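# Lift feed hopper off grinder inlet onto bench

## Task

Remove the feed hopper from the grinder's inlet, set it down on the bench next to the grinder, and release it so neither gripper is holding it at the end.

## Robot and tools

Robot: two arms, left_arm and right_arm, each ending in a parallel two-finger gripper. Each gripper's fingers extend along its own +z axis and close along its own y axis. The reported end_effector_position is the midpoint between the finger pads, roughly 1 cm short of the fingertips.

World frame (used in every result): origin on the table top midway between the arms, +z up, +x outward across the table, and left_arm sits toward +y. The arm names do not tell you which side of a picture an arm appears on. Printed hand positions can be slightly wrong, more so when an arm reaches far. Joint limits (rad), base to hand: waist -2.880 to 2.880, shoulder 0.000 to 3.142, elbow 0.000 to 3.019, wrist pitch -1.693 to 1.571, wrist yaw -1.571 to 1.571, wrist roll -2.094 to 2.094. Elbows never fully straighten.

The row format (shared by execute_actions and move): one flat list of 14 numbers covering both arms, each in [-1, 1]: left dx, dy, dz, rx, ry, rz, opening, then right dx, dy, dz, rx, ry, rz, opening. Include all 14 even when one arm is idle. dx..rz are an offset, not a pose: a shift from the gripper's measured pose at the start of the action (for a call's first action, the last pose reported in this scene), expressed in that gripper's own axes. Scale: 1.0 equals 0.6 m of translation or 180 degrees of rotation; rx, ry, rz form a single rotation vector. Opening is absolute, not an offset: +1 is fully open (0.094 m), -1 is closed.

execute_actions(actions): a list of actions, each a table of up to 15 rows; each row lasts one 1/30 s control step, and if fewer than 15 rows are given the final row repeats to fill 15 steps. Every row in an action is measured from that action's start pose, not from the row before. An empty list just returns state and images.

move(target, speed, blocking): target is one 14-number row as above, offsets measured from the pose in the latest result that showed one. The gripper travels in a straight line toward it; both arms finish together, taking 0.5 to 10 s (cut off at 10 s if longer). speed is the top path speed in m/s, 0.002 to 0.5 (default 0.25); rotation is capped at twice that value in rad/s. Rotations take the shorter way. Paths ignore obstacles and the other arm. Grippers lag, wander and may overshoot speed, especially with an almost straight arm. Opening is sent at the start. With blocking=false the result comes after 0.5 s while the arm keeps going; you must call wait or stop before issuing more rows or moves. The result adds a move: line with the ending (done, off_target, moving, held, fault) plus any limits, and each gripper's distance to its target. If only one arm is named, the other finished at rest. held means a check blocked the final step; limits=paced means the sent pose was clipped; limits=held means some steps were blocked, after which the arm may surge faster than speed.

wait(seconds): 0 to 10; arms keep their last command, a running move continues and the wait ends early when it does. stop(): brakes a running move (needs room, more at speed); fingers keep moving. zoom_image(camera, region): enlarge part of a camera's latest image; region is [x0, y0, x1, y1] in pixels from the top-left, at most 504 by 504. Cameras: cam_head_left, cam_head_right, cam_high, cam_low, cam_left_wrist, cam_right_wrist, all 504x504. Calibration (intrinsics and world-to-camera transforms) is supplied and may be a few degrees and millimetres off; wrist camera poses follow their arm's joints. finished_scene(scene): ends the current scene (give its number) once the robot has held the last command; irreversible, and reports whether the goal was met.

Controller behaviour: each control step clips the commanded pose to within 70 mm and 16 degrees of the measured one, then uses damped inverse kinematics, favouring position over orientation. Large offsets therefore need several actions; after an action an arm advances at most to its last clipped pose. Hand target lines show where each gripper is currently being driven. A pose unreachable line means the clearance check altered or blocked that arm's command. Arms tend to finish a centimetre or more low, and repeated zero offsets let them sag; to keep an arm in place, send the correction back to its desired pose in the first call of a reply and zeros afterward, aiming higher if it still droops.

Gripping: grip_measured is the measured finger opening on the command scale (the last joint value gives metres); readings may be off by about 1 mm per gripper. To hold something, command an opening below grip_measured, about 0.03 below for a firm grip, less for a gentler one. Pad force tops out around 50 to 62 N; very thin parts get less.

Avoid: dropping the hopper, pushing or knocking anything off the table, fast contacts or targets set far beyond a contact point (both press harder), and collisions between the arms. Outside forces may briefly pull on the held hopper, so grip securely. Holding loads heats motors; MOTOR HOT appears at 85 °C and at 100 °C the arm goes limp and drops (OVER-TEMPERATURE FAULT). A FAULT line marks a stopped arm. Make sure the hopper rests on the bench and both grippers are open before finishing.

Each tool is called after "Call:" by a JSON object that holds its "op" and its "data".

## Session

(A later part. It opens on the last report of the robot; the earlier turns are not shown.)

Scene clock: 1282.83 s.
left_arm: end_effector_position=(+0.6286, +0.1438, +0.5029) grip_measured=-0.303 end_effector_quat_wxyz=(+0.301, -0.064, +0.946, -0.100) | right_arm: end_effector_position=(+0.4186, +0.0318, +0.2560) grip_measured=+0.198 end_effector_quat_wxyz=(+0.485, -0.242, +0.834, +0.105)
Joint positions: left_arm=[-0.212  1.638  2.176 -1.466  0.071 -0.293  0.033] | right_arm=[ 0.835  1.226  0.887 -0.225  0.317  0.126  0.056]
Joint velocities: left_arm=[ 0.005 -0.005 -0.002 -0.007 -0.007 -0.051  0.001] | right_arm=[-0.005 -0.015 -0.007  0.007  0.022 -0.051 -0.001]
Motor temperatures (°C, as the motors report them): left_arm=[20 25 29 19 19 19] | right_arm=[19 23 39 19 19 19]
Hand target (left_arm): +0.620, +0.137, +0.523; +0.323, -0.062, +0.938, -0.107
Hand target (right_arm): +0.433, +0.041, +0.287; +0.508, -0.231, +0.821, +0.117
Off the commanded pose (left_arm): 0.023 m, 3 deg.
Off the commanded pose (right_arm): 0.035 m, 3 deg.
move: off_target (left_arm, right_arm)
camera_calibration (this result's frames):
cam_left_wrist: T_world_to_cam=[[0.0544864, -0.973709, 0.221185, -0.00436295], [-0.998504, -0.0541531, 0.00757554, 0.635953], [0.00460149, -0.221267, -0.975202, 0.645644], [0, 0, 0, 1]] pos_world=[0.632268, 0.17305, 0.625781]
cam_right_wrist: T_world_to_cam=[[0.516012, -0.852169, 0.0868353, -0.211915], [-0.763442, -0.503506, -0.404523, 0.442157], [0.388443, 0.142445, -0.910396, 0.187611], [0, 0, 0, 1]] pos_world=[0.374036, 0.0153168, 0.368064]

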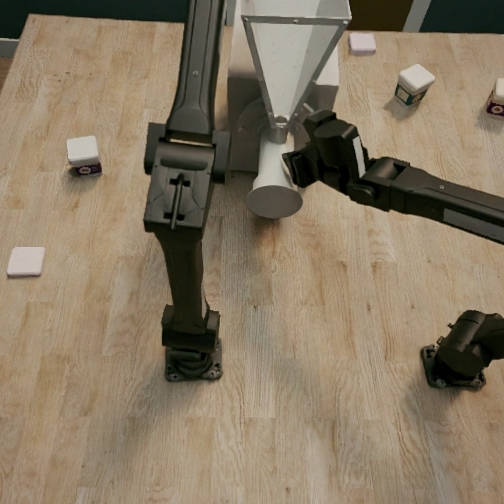

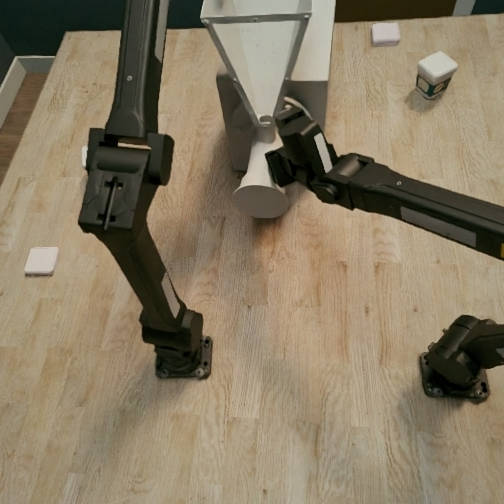

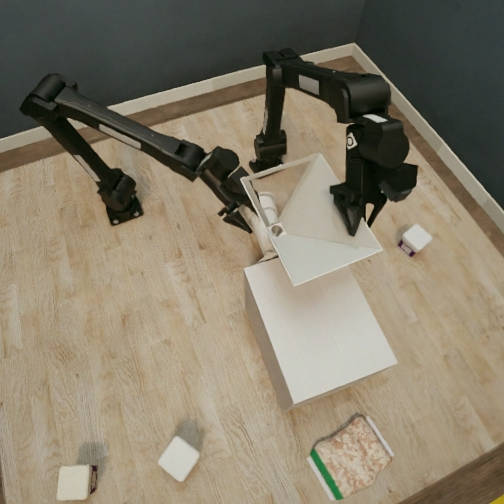

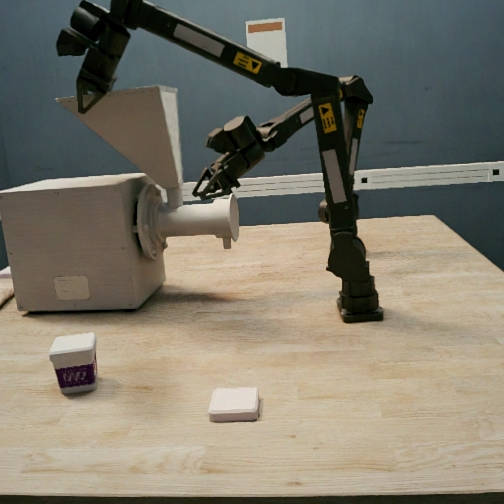

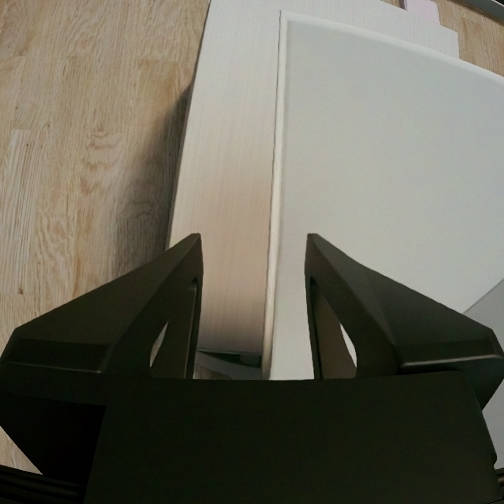

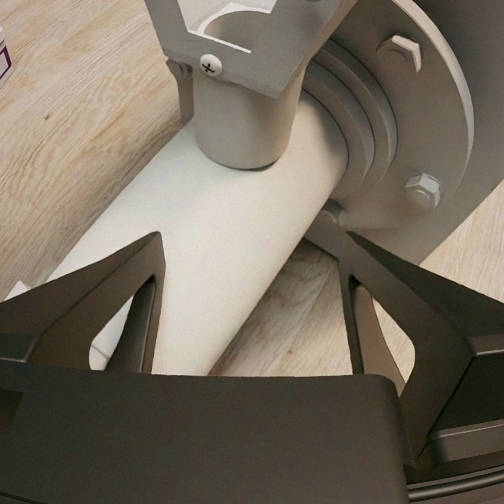

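Call:
{"op": "move", "data": {"target": [-0.0037, -0.0265, -0.031, 0, -0.015, 0, -0.3, -0.080, -0.003, -0.028, 0, -0.022, 0, 0.2], "speed": 0.06}}

Scene clock: 1295.20 s.
left_arm: end_effector_position=(+0.6273, +0.1396, +0.5012) grip_measured=-0.303 end_effector_quat_wxyz=(+0.301, -0.068, +0.947, -0.090) | right_arm: end_effector_position=(+0.4175, +0.0295, +0.2730) grip_measured=+0.198 end_effector_quat_wxyz=(+0.494, -0.245, +0.828, +0.104)
Joint positions: left_arm=[-0.228  1.636  2.171 -1.466  0.041 -0.307  0.033] | right_arm=[ 0.835  1.2    0.901 -0.244  0.321  0.109  0.056]
Joint velocities: left_arm=[-0.005 -0.015 -0.012  0.022 -0.037  0.007  0.001] | right_arm=[-0.005  0.005 -0.017 -0.012 -0.066 -0.022 -0.   ]
Motor temperatures (°C, as the motors report them): left_arm=[20 25 29 19 19 19] | right_arm=[19 23 41 19 19 19]
Hand target (left_arm): +0.620, +0.132, +0.522; +0.323, -0.066, +0.939, -0.099
Hand target (right_arm): +0.425, +0.036, +0.306; +0.514, -0.238, +0.817, +0.113
Off the commanded pose (left_arm): 0.024 m, 3 deg.
Off the commanded pose (right_arm): 0.035 m, 3 deg.
move: off_target (left_arm, right_arm)
camera_calibration (this result's frames):
cam_left_wrist: T_world_to_cam=[[0.067647, -0.976298, 0.205587, -0.00808357], [-0.997694, -0.0673191, 0.00859736, 0.635239], [0.00544633, -0.205694, -0.978601, 0.642079], [0, 0, 0, 1]] pos_world=[0.630824, 0.166944, 0.62454]
cam_right_wrist: T_world_to_cam=[[0.518229, -0.849692, 0.0972688, -0.218676], [-0.751782, -0.506807, -0.421865, 0.446993], [0.407752, 0.145498, -0.901426, 0.193282], [0, 0, 0, 1]] pos_world=[0.370554, 0.0126097, 0.384071]

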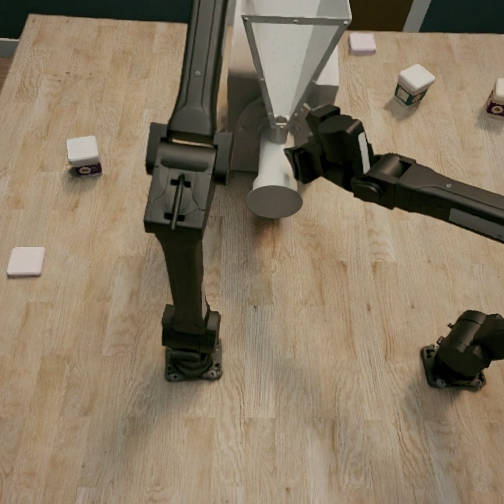

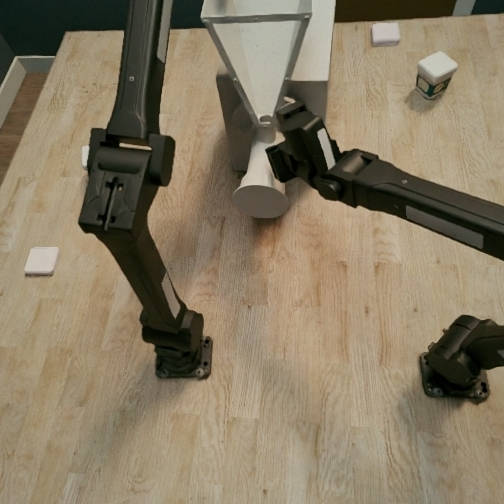

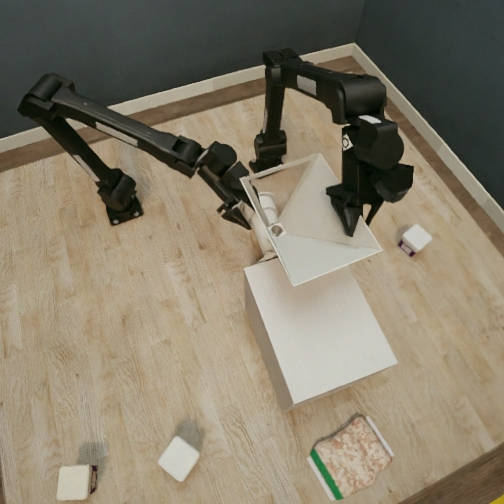

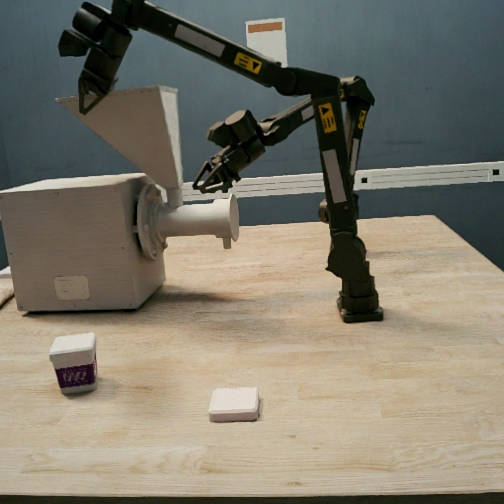

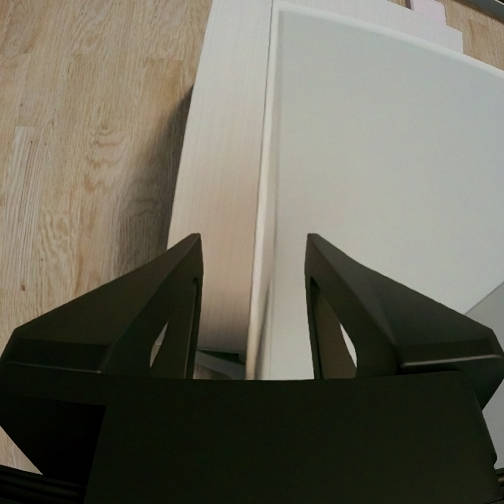

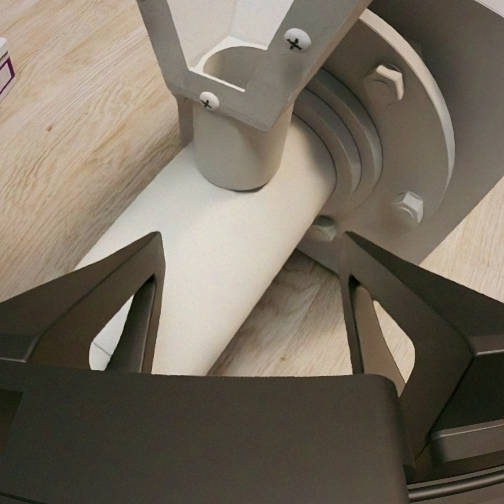

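Call:
{"op": "zoom_image", "data": {"camera": "cam_low", "region": [130, 120, 290, 240]}}

Region (130, 120, 290, 240) of cam_low's 504x504 image, scaled by 3.150, with more detail than that image has; it fills the top 378 rows of this view, and the rest is white.

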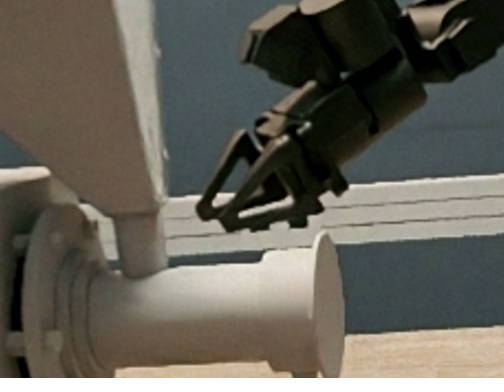

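Call:
{"op": "move", "data": {"target": [-0.008, -0.017, -0.033, 0, -0.015, 0, -0.3, -0.0622, 0.0032, 0.0487, 0, -0.015, 0, 0.2], "speed": 0.05}}

Call:
{"op": "zoom_image", "data": {"camera": "cam_low", "region": [130, 120, 290, 240]}}

Scene clock: 1360.03 s.
left_arm: end_effector_position=(+0.6276, +0.1413, +0.5011) grip_measured=-0.303 end_effector_quat_wxyz=(+0.304, -0.071, +0.947, -0.081) | right_arm: end_effector_position=(+0.4377, +0.0442, +0.2653) grip_measured=+0.198 end_effector_quat_wxyz=(+0.493, -0.251, +0.827, +0.102)
Joint positions: left_arm=[-0.232  1.636  2.171 -1.466  0.018 -0.311  0.033] | right_arm=[ 0.819  1.274  0.943 -0.212  0.305  0.088  0.056]
Joint velocities: left_arm=[-0.015  0.005  0.012  0.007 -0.037 -0.022 -0.   ] | right_arm=[ 0.005 -0.015  0.012  0.012 -0.007  0.007 -0.   ]
Motor temperatures (°C, as the motors report them): left_arm=[20 26 29 19 19 19] | right_arm=[19 23 44 19 19 19]
Hand target (left_arm): +0.620, +0.133, +0.521; +0.323, -0.070, +0.939, -0.089
Hand target (right_arm): +0.452, +0.053, +0.291; +0.513, -0.242, +0.816, +0.110
Off the commanded pose (left_arm): 0.024 m, 3 deg.
Off the commanded pose (right_arm): 0.032 m, 3 deg.
move: off_target (left_arm, right_arm)
camera_calibration (this result's frames):
cam_left_wrist: T_world_to_cam=[[0.0796966, -0.978606, 0.189681, -0.00567062], [-0.996765, -0.0802131, 0.00496493, 0.638729], [0.0103562, -0.189463, -0.981833, 0.638583], [0, 0, 0, 1]] pos_world=[0.630501, 0.166673, 0.624887]
cam_right_wrist: T_world_to_cam=[[0.524826, -0.844339, 0.107937, -0.221766], [-0.746473, -0.517472, -0.41833, 0.463525], [0.409066, 0.138978, -0.901859, 0.175779], [0, 0, 0, 1]] pos_world=[0.390492, 0.0281864, 0.376371]

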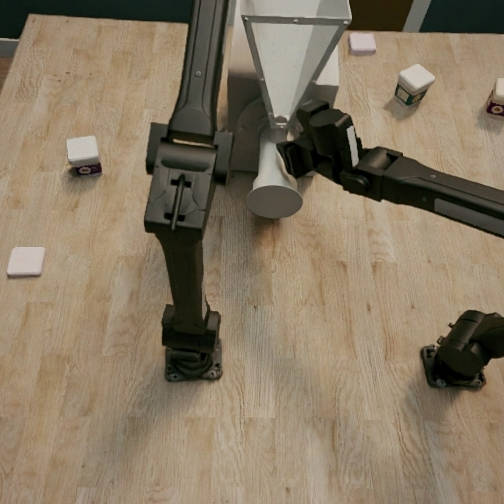

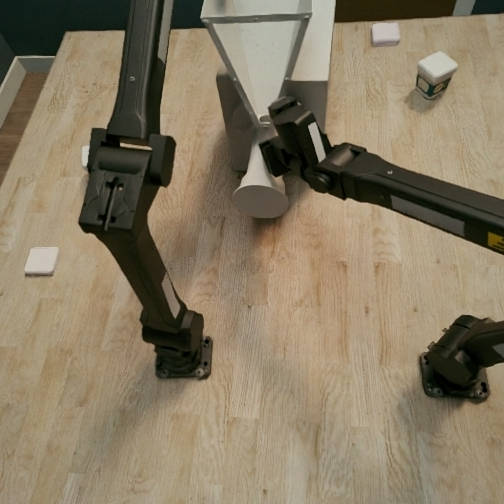

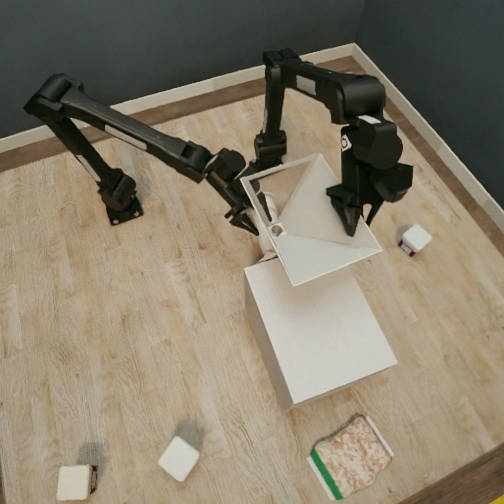

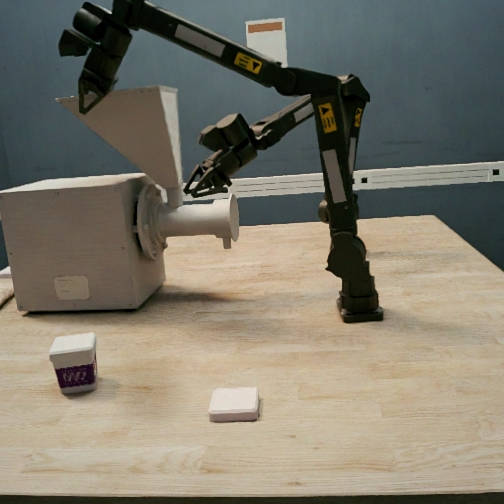

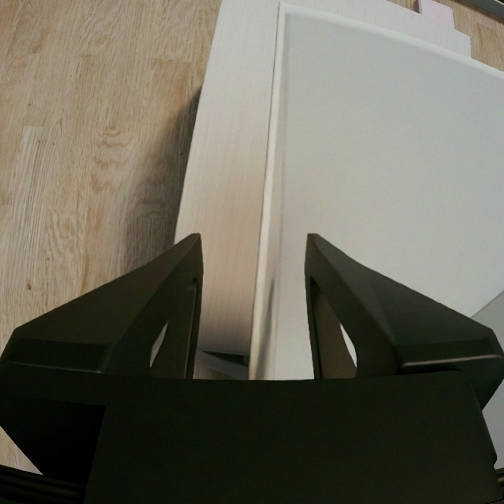

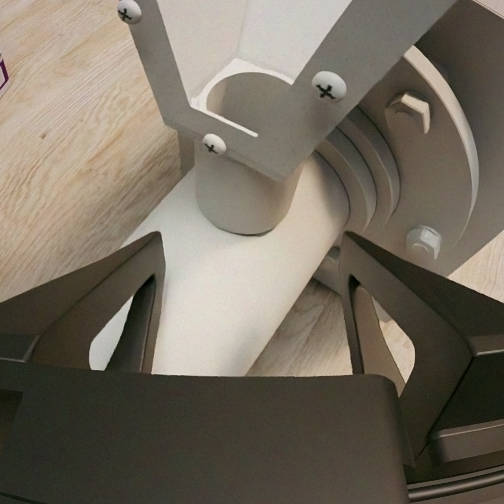

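Region (130, 120, 290, 240) of cam_low's 504x504 image, scaled by 3.150, with more detail than that image has; it fills the top 378 rows of this view, and the rest is white.

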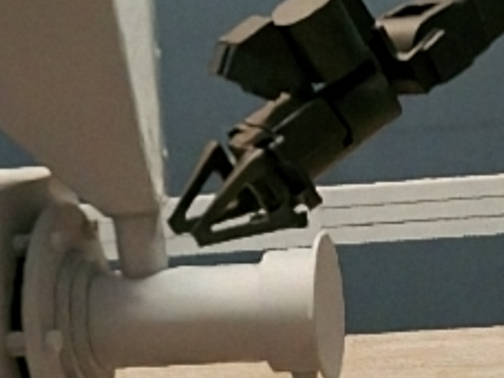

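Call:
{"op": "move", "data": {"target": [-0.008, -0.019, -0.033, 0, -0.015, 0, -0.3, -0.0668, 0.0, 0.0532, 0, -0.015, 0, 0.2], "speed": 0.04}}

Call:
{"op": "zoom_image", "data": {"camera": "cam_low", "region": [130, 120, 290, 240]}}

Scene clock: 1370.83 s.
left_arm: end_effector_position=(+0.6278, +0.1428, +0.5011) grip_measured=-0.303 end_effector_quat_wxyz=(+0.306, -0.075, +0.946, -0.070) | right_arm: end_effector_position=(+0.4606, +0.0595, +0.2592) grip_measured=+0.198 end_effector_quat_wxyz=(+0.492, -0.257, +0.826, +0.099)
Joint positions: left_arm=[-0.237  1.636  2.171 -1.466 -0.008 -0.315  0.033] | right_arm=[ 0.801  1.352  0.999 -0.19   0.287  0.066  0.056]
Joint velocities: left_arm=[ 0.005  0.015  0.012  0.007 -0.037  0.037 -0.002] | right_arm=[-0.015  0.005 -0.017 -0.002  0.007 -0.066 -0.001]
Motor temperatures (°C, as the motors report them): left_arm=[20 26 29 19 19 19] | right_arm=[19 23 44 19 19 19]
Hand target (left_arm): +0.620, +0.134, +0.521; +0.326, -0.073, +0.939, -0.080
Hand target (right_arm): +0.476, +0.068, +0.285; +0.513, -0.248, +0.815, +0.107
Off the commanded pose (left_arm): 0.024 m, 3 deg.
Off the commanded pose (right_arm): 0.032 m, 3 deg.
move: off_target (left_arm, right_arm)
camera_calibration (this result's frames):
cam_left_wrist: T_world_to_cam=[[0.0930859, -0.980617, 0.172413, -0.00367084], [-0.995535, -0.0943944, 0.000611863, 0.64253], [0.0156748, -0.1717, -0.985025, 0.634573], [0, 0, 0, 1]] pos_world=[0.630055, 0.166007, 0.62531]
cam_right_wrist: T_world_to_cam=[[0.531749, -0.83869, 0.117651, -0.226294], [-0.741205, -0.528076, -0.414429, 0.483267], [0.409706, 0.133169, -0.902445, 0.158989], [0, 0, 0, 1]] pos_world=[0.413393, 0.0442384, 0.370383]

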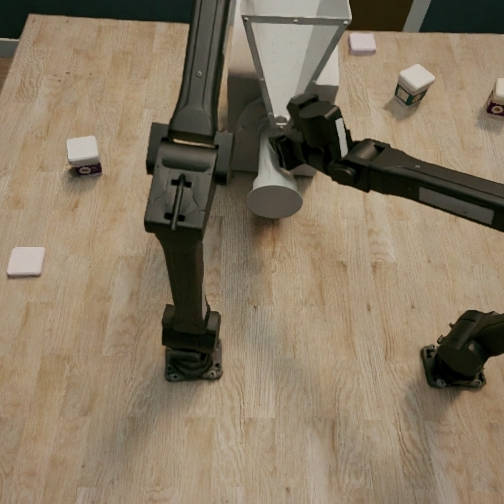

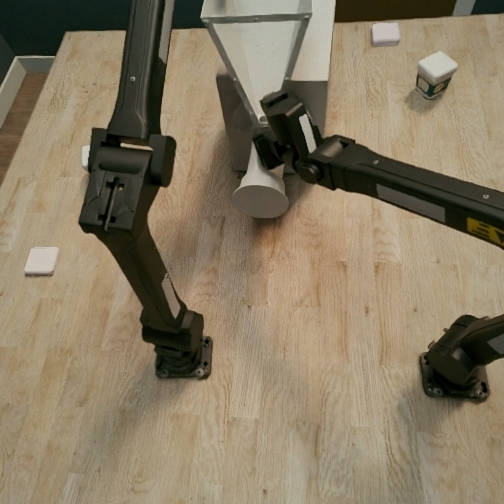

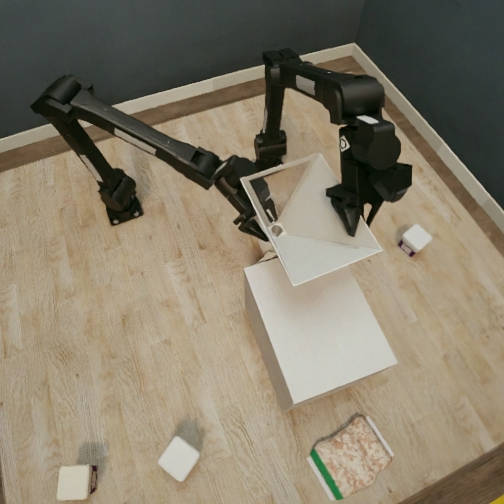

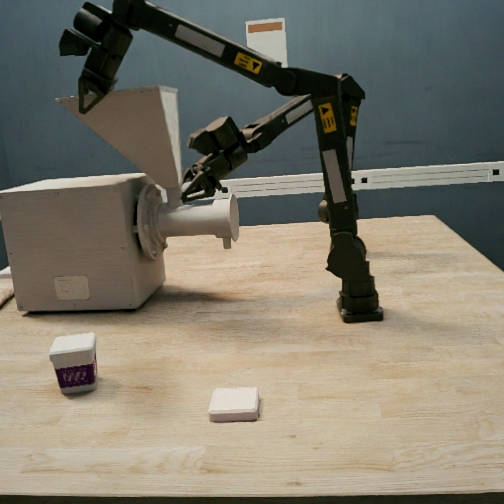

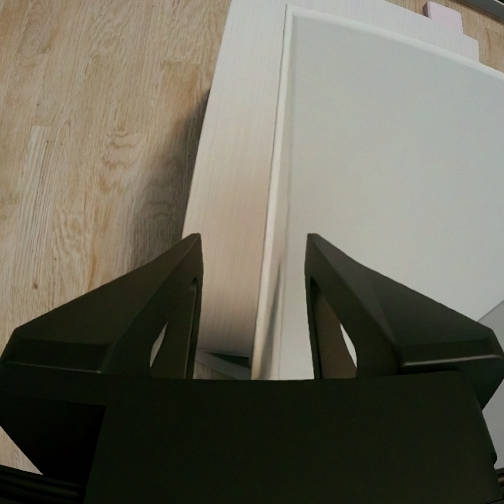

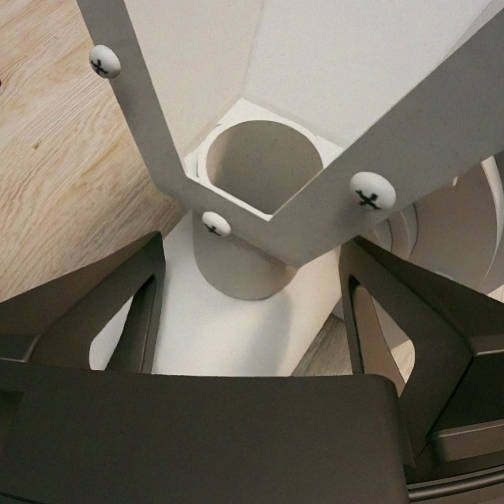

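Region (130, 120, 290, 240) of cam_low's 504x504 image, scaled by 3.150, with more detail than that image has; it fills the top 378 rows of this view, and the rest is white.

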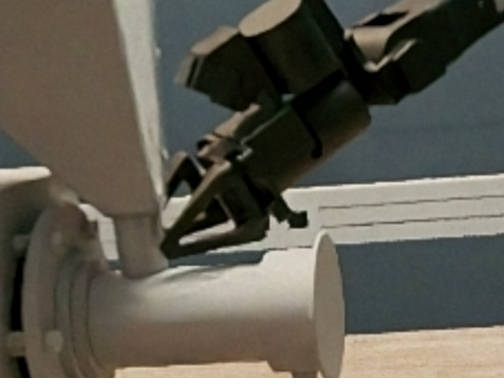

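Call:
{"op": "move", "data": {"target": [-0.008, -0.019, -0.033, 0, -0.015, 0, -0.3, -0.0578, -0.0068, 0.0215, 0, -0.015, 0, 0.2], "speed": 0.03}}

Call:
{"op": "zoom_image", "data": {"camera": "cam_low", "region": [130, 120, 290, 240]}}

Scene clock: 1388.20 s.
left_arm: end_effector_position=(+0.6280, +0.1442, +0.5012) grip_measured=-0.303 end_effector_quat_wxyz=(+0.309, -0.079, +0.946, -0.059) | right_arm: end_effector_position=(+0.4684, +0.0624, +0.2585) grip_measured=+0.198 end_effector_quat_wxyz=(+0.491, -0.263, +0.825, +0.097)
Joint positions: left_arm=[-0.242  1.636  2.171 -1.466 -0.035 -0.319  0.033] | right_arm=[ 0.791  1.372  1.017 -0.19   0.275  0.049  0.056]
Joint velocities: left_arm=[-0.005  0.005  0.007 -0.007 -0.037  0.037  0.001] | right_arm=[-0.015  0.005  0.002 -0.007 -0.095 -0.007 -0.   ]
Motor temperatures (°C, as the motors report them): left_arm=[20 26 29 19 19 19] | right_arm=[19 23 44 19 19 19]
Hand target (left_arm): +0.620, +0.135, +0.521; +0.328, -0.077, +0.939, -0.069
Hand target (right_arm): +0.485, +0.071, +0.283; +0.512, -0.255, +0.814, +0.105
Off the commanded pose (left_arm): 0.024 m, 3 deg.
Off the commanded pose (right_arm): 0.032 m, 3 deg.
move: off_target (left_arm, right_arm)
camera_calibration (this result's frames):
cam_left_wrist: T_world_to_cam=[[0.106266, -0.982277, 0.1544, -0.00131337], [-0.994115, -0.108239, -0.00440538, 0.646475], [0.0210395, -0.153024, -0.987999, 0.63032], [0, 0, 0, 1]] pos_world=[0.629548, 0.165138, 0.625806]
cam_right_wrist: T_world_to_cam=[[0.539079, -0.83271, 0.126442, -0.234059], [-0.73574, -0.538642, -0.41055, 0.487333], [0.409977, 0.12829, -0.903029, 0.155105], [0, 0, 0, 1]] pos_world=[0.421138, 0.0476958, 0.369734]

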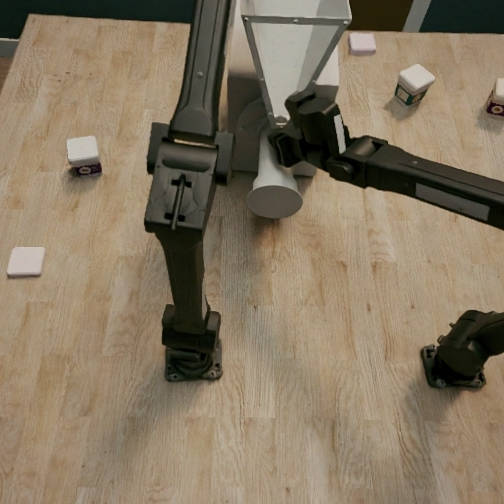

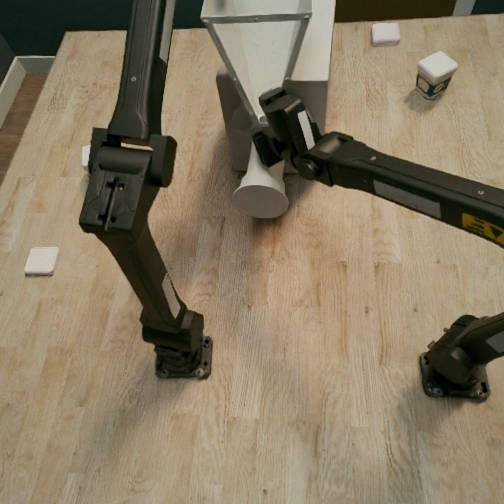

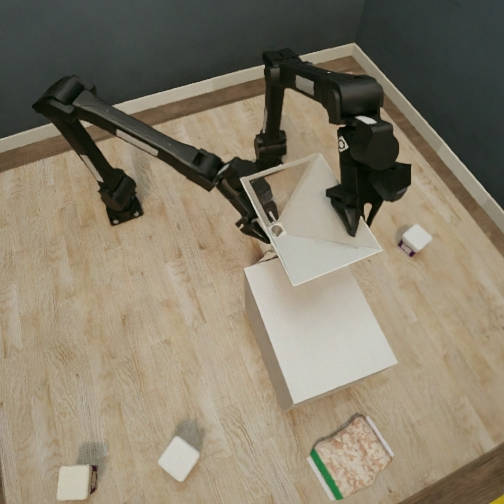

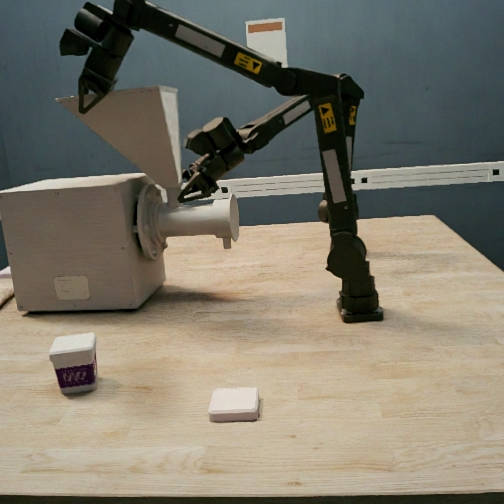

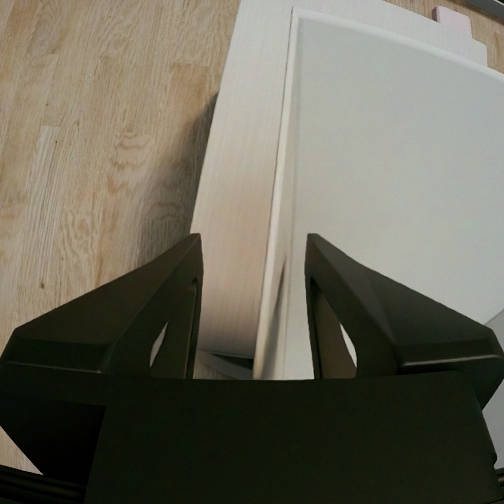

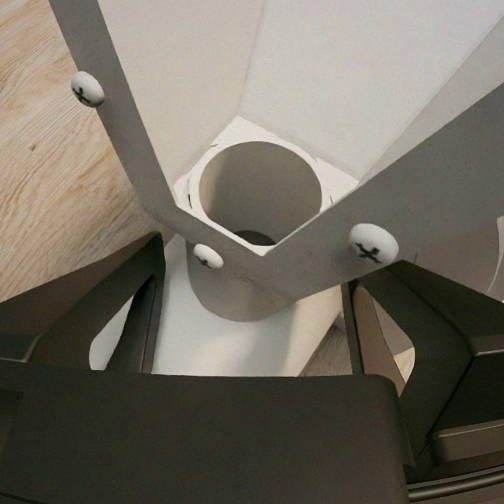

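Region (130, 120, 290, 240) of cam_low's 504x504 image, scaled by 3.150, with more detail than that image has; it fills the top 378 rows of this view, and the rest is white.

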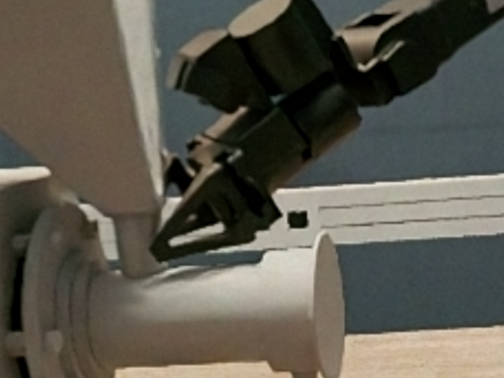

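Call:
{"op": "execute_actions", "data": {"actions": [[[-0.006, -0.024, -0.033, 0.046, -0.015, 0, -0.3, -0.0505, -0.0042, 0.0065, 0, -0.015, 0, 0.0]], [[-0.006, -0.015, -0.033, 0.01, -0.015, 0, -0.3, -0.0505, -0.0042, 0.0065, 0, -0.015, 0, -0.15]], [[-0.006, -0.015, -0.033, 0.0, -0.015, 0, -0.3, -0.0505, -0.0042, 0.0065, 0, -0.015, 0, -0.3]], [[-0.006, -0.015, -0.033, 0.0, -0.015, 0, -0.3, -0.0505, -0.0042, 0.0065, 0, -0.015, 0, -0.5]]]}}

Call:
{"op": "zoom_image", "data": {"camera": "cam_low", "region": [130, 120, 290, 240]}}

Scene clock: 1409.13 s.
left_arm: end_effector_position=(+0.6169, +0.1315, +0.5081) grip_measured=-0.303 end_effector_quat_wxyz=(+0.324, -0.066, +0.937, -0.111) | right_arm: end_effector_position=(+0.4683, +0.0632, +0.2578) grip_measured=-0.185 end_effector_quat_wxyz=(+0.490, -0.273, +0.822, +0.097)
Joint positions: left_arm=[-0.238  1.572  2.084 -1.386  0.063 -0.324  0.033] | right_arm=[ 0.788  1.372  1.017 -0.19   0.261  0.03   0.038]
Joint velocities: left_arm=[-0.005  0.005 -0.002  0.002 -0.051 -0.037 -0.001] | right_arm=[ 0.005 -0.005 -0.007 -0.002  0.007 -0.022  0.   ]
Motor temperatures (°C, as the motors report them): left_arm=[20 26 29 19 19 19] | right_arm=[19 23 45 19 19 19]
Hand target (left_arm): +0.608, +0.125, +0.527; +0.344, -0.064, +0.929, -0.119
Hand target (right_arm): +0.482, +0.072, +0.282; +0.510, -0.271, +0.810, +0.103
Off the commanded pose (left_arm): 0.023 m, 3 deg.
Off the commanded pose (right_arm): 0.031 m, 3 deg.
camera_calibration (this result's frames):
cam_left_wrist: T_world_to_cam=[[0.0458911, -0.968784, 0.243622, -0.0235316], [-0.997467, -0.057707, -0.0415841, 0.648405], [0.0543447, -0.241096, -0.968978, 0.616829], [0, 0, 0, 1]] pos_world=[0.614321, 0.163336, 0.63039]
cam_right_wrist: T_world_to_cam=[[0.553869, -0.821373, 0.13629, -0.24338], [-0.724716, -0.556183, -0.406751, 0.482325], [0.409897, 0.126515, -0.903315, 0.15462], [0, 0, 0, 1]] pos_world=[0.420971, 0.0487929, 0.369027]

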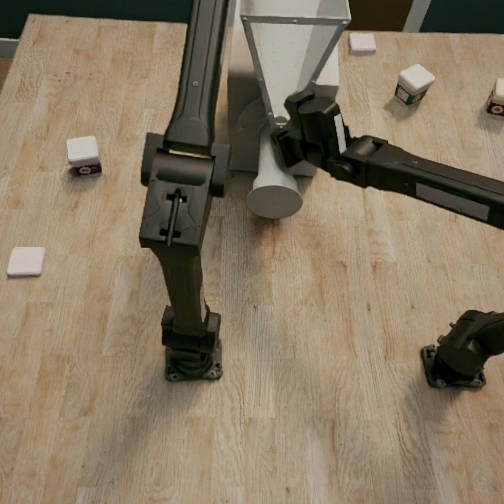

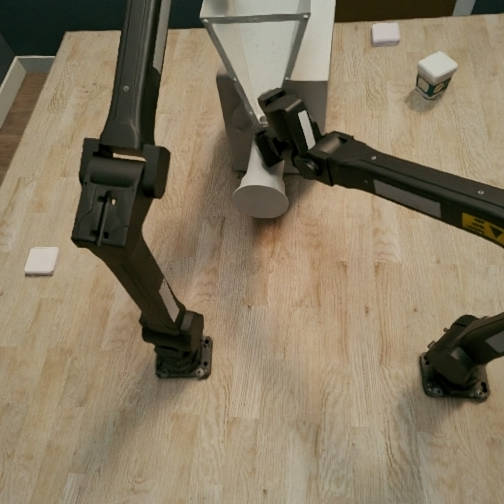

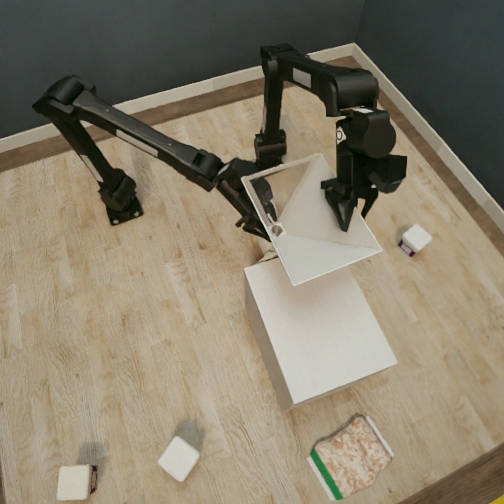

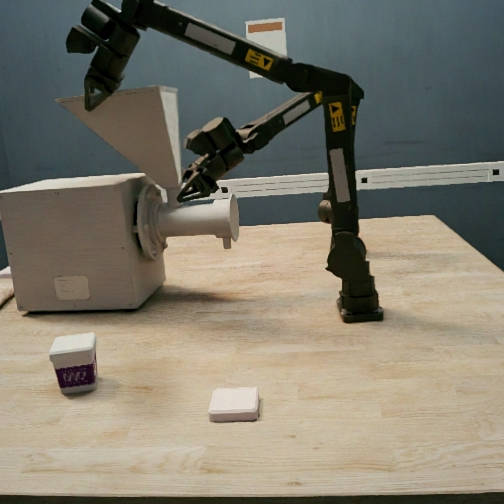

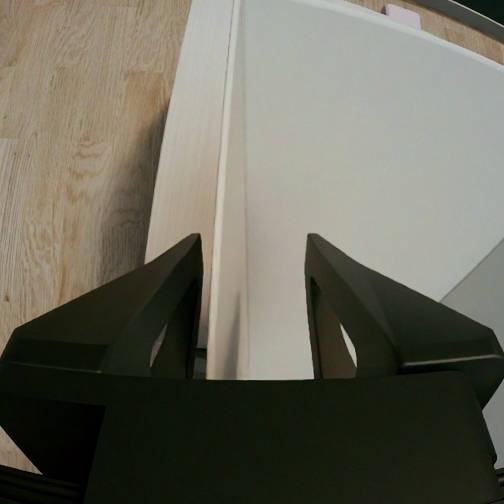

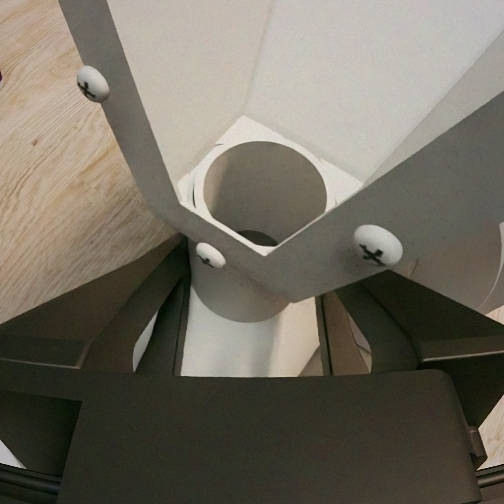

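Region (130, 120, 290, 240) of cam_low's 504x504 image, scaled by 3.150, with more detail than that image has; it fills the top 378 rows of this view, and the rest is white.

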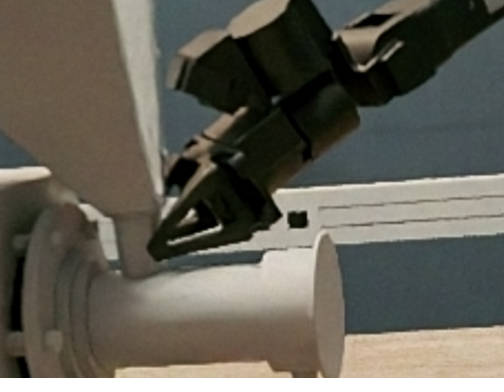

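Call:
{"op": "execute_actions", "data": {"actions": [[[-0.0168, 0.001, -0.0157, 0.0, -0.015, 0, -0.3, -0.0505, -0.0042, 0.0065, 0, -0.015, 0, -0.5]], [[-0.012, -0.012, -0.03, 0.0, -0.015, 0, -0.3, -0.0505, -0.0042, 0.0065, 0, -0.015, 0, -0.5]]]}}

Scene clock: 1424.07 s.
left_arm: end_effector_position=(+0.6200, +0.1358, +0.5088) grip_measured=-0.303 end_effector_quat_wxyz=(+0.332, -0.070, +0.935, -0.099) | right_arm: end_effector_position=(+0.4684, +0.0631, +0.2577) grip_measured=-0.185 end_effector_quat_wxyz=(+0.490, -0.273, +0.822, +0.097)
Joint positions: left_arm=[-0.238  1.572  2.082 -1.374  0.034 -0.324  0.033] | right_arm=[ 0.788  1.372  1.017 -0.19   0.26   0.03   0.038]
Joint velocities: left_arm=[-0.015  0.015 -0.017 -0.007 -0.037  0.037  0.   ] | right_arm=[-0.015  0.005 -0.012  0.002 -0.051  0.007 -0.001]
Motor temperatures (°C, as the motors report them): left_arm=[20 26 29 19 19 19] | right_arm=[19 23 45 19 19 19]
Hand target (left_arm): +0.613, +0.130, +0.528; +0.352, -0.070, +0.927, -0.107
Hand target (right_arm): +0.483, +0.072, +0.282; +0.510, -0.271, +0.810, +0.103
Off the commanded pose (left_arm): 0.022 m, 3 deg.
Off the commanded pose (right_arm): 0.031 m, 3 deg.
camera_calibration (this result's frames):
cam_left_wrist: T_world_to_cam=[[0.0603489, -0.972502, 0.224939, -0.0186918], [-0.995619, -0.0747698, -0.0561455, 0.660343], [0.0714203, -0.220565, -0.972754, 0.606963], [0, 0, 0, 1]] pos_world=[0.615229, 0.165071, 0.631705]
cam_right_wrist: T_world_to_cam=[[0.554131, -0.82126, 0.135908, -0.243497], [-0.724683, -0.55627, -0.406692, 0.482317], [0.409602, 0.12687, -0.903399, 0.154718], [0, 0, 0, 1]] pos_world=[0.421083, 0.0486949, 0.369019]

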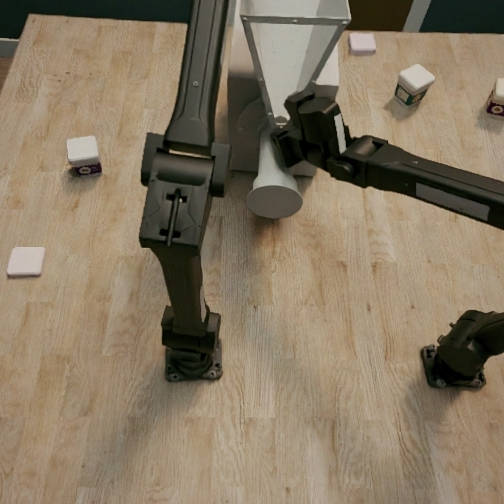

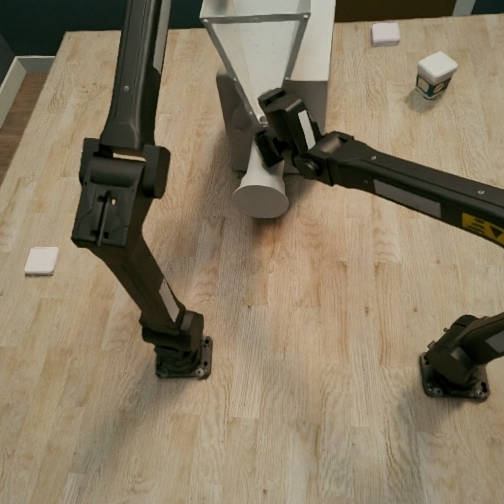

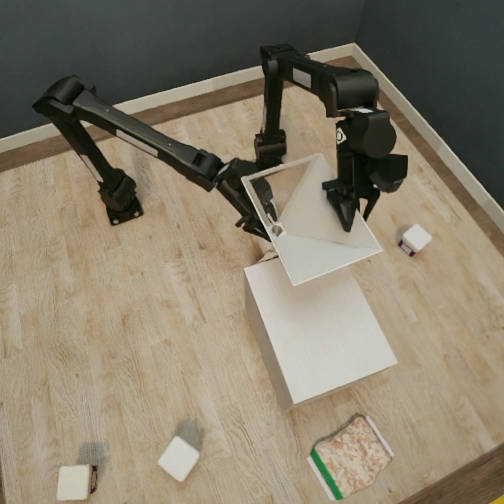

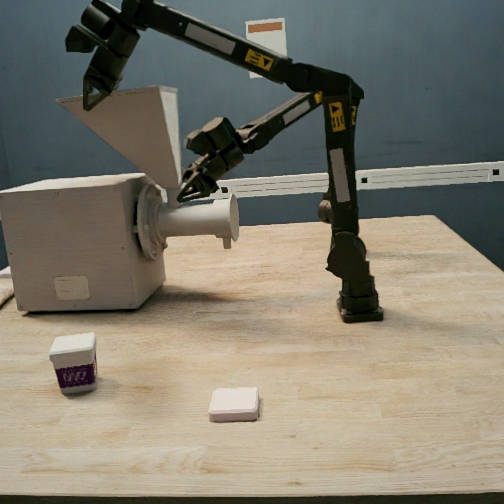

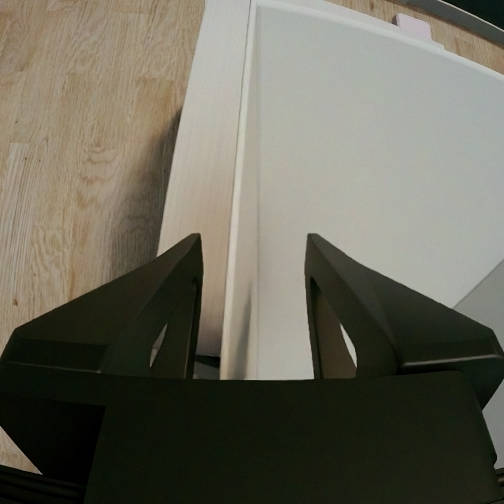

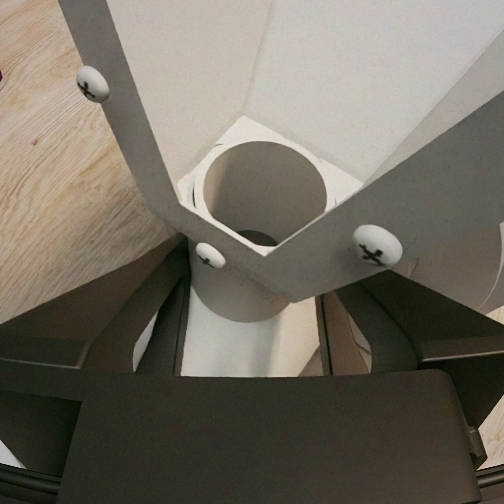

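Call:
{"op": "zoom_image", "data": {"camera": "cam_low", "region": [30, 20, 230, 170]}}

Region (30, 20, 230, 170) of cam_low's 504x504 image, scaled by 2.520, with more detail than that image has; it fills the top 378 rows of this view, and the rest is white.

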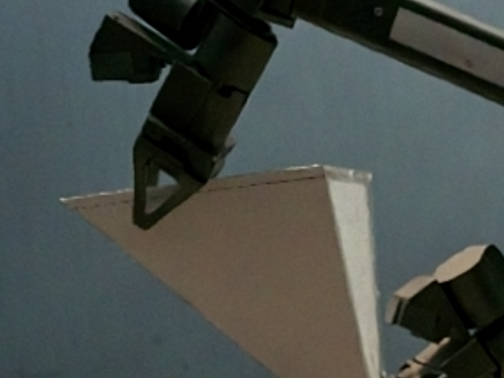

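Call:
{"op": "execute_actions", "data": {"actions": [[[-0.010, -0.006, -0.03, 0.0, -0.015, 0, -0.6, -0.0505, -0.0042, 0.0065, 0, -0.015, 0, -0.5]], [[-0.010, -0.010, -0.03, 0.0, -0.015, 0, -0.85, -0.0505, -0.0042, 0.0065, 0, -0.015, 0, -0.5]], [[-0.010, -0.010, -0.03, 0.0, -0.015, 0, -0.93, -0.0505, -0.0042, 0.0065, 0, -0.015, 0, -0.5]], [[-0.010, -0.010, -0.03, 0.0, -0.015, 0, -1, -0.0505, -0.0042, 0.0065, 0, -0.015, 0, -0.5]]]}}

Scene clock: 1433.83 s.
left_arm: end_effector_position=(+0.6183, +0.1367, +0.5095) grip_measured=-0.934 end_effector_quat_wxyz=(+0.339, -0.056, +0.935, -0.088) | right_arm: end_effector_position=(+0.4686, +0.0632, +0.2580) grip_measured=-0.185 end_effector_quat_wxyz=(+0.488, -0.273, +0.822, +0.104)
Joint positions: left_arm=[-0.242  1.561  2.068 -1.362  0.019 -0.291  0.003] | right_arm=[ 0.783  1.371  1.017 -0.19   0.246  0.035  0.038]
Joint velocities: left_arm=[-0.015 -0.034 -0.012 -0.002 -0.007  0.022  0.   ] | right_arm=[ 0.005 -0.005  0.007 -0.002 -0.11  -0.051  0.   ]
Motor temperatures (°C, as the motors report them): left_arm=[20 26 29 19 19 19] | right_arm=[19 23 45 19 19 19]
Hand target (left_arm): +0.611, +0.136, +0.527; +0.359, -0.061, +0.928, -0.084
Hand target (right_arm): +0.483, +0.072, +0.283; +0.508, -0.271, +0.810, +0.108
Off the commanded pose (left_arm): 0.019 m, 3 deg.
Off the commanded pose (right_arm): 0.031 m, 3 deg.
camera_calibration (this result's frames):
cam_left_wrist: T_world_to_cam=[[0.0392096, -0.98001, 0.195045, 0.011473], [-0.99591, -0.0542278, -0.072263, 0.664347], [0.0813953, -0.191414, -0.978128, 0.600518], [0, 0, 0, 1]] pos_world=[0.612301, 0.162218, 0.633153]
cam_right_wrist: T_world_to_cam=[[0.559819, -0.81924, 0.124289, -0.243451], [-0.724198, -0.55663, -0.407064, 0.482539], [0.402667, 0.137872, -0.904904, 0.157825], [0, 0, 0, 1]] pos_world=[0.422192, 0.0473913, 0.369499]

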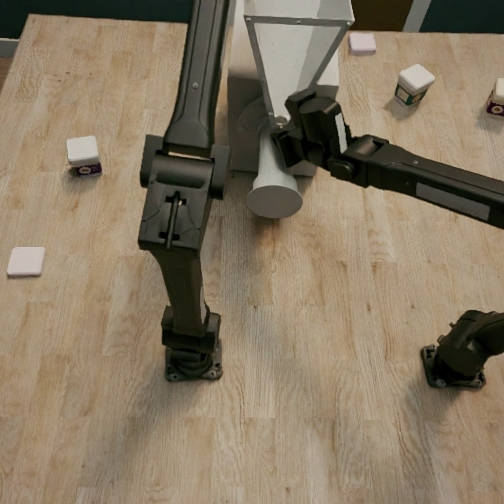

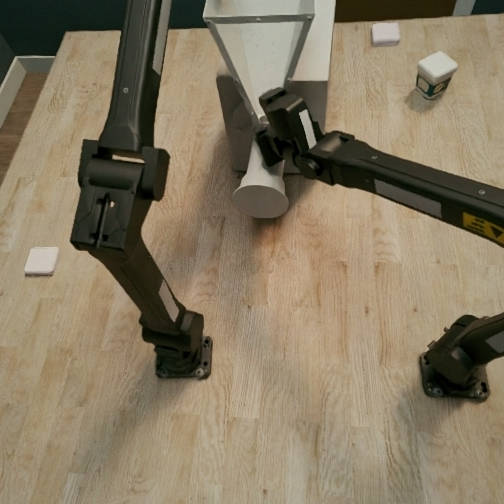

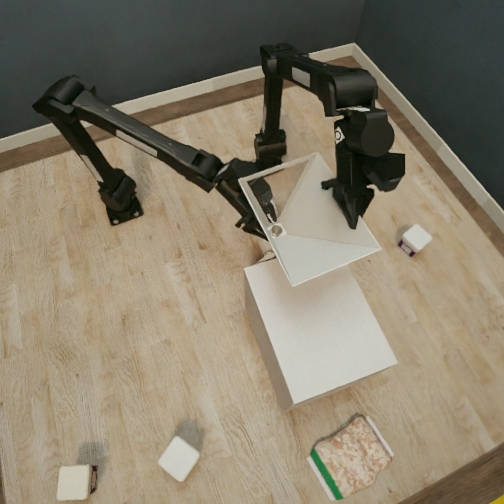

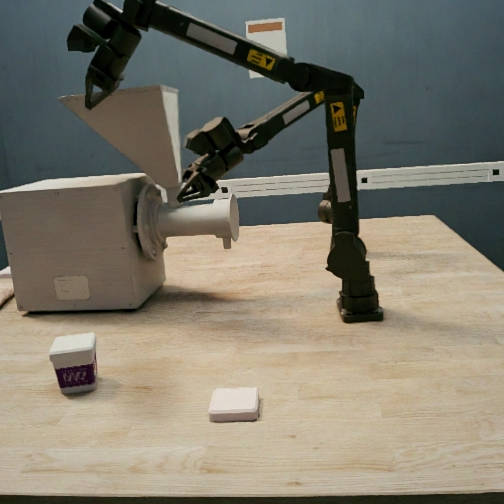

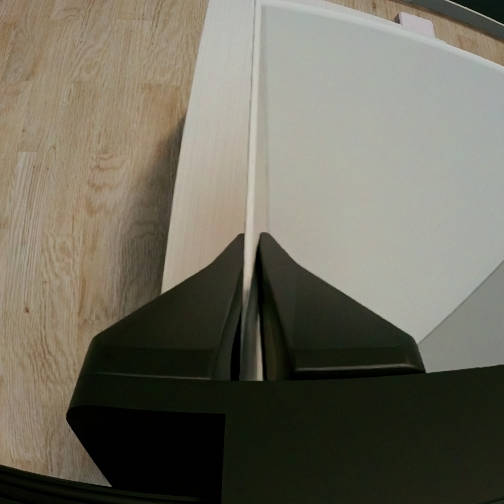

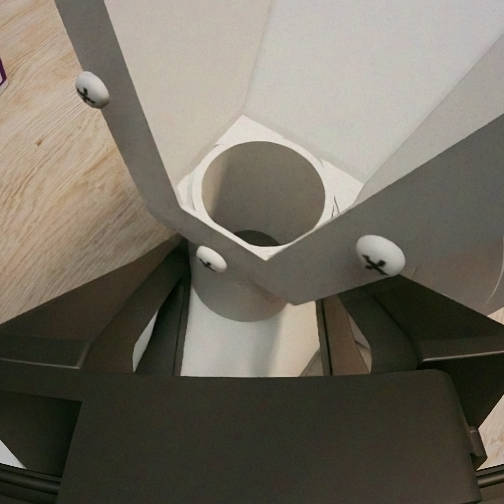

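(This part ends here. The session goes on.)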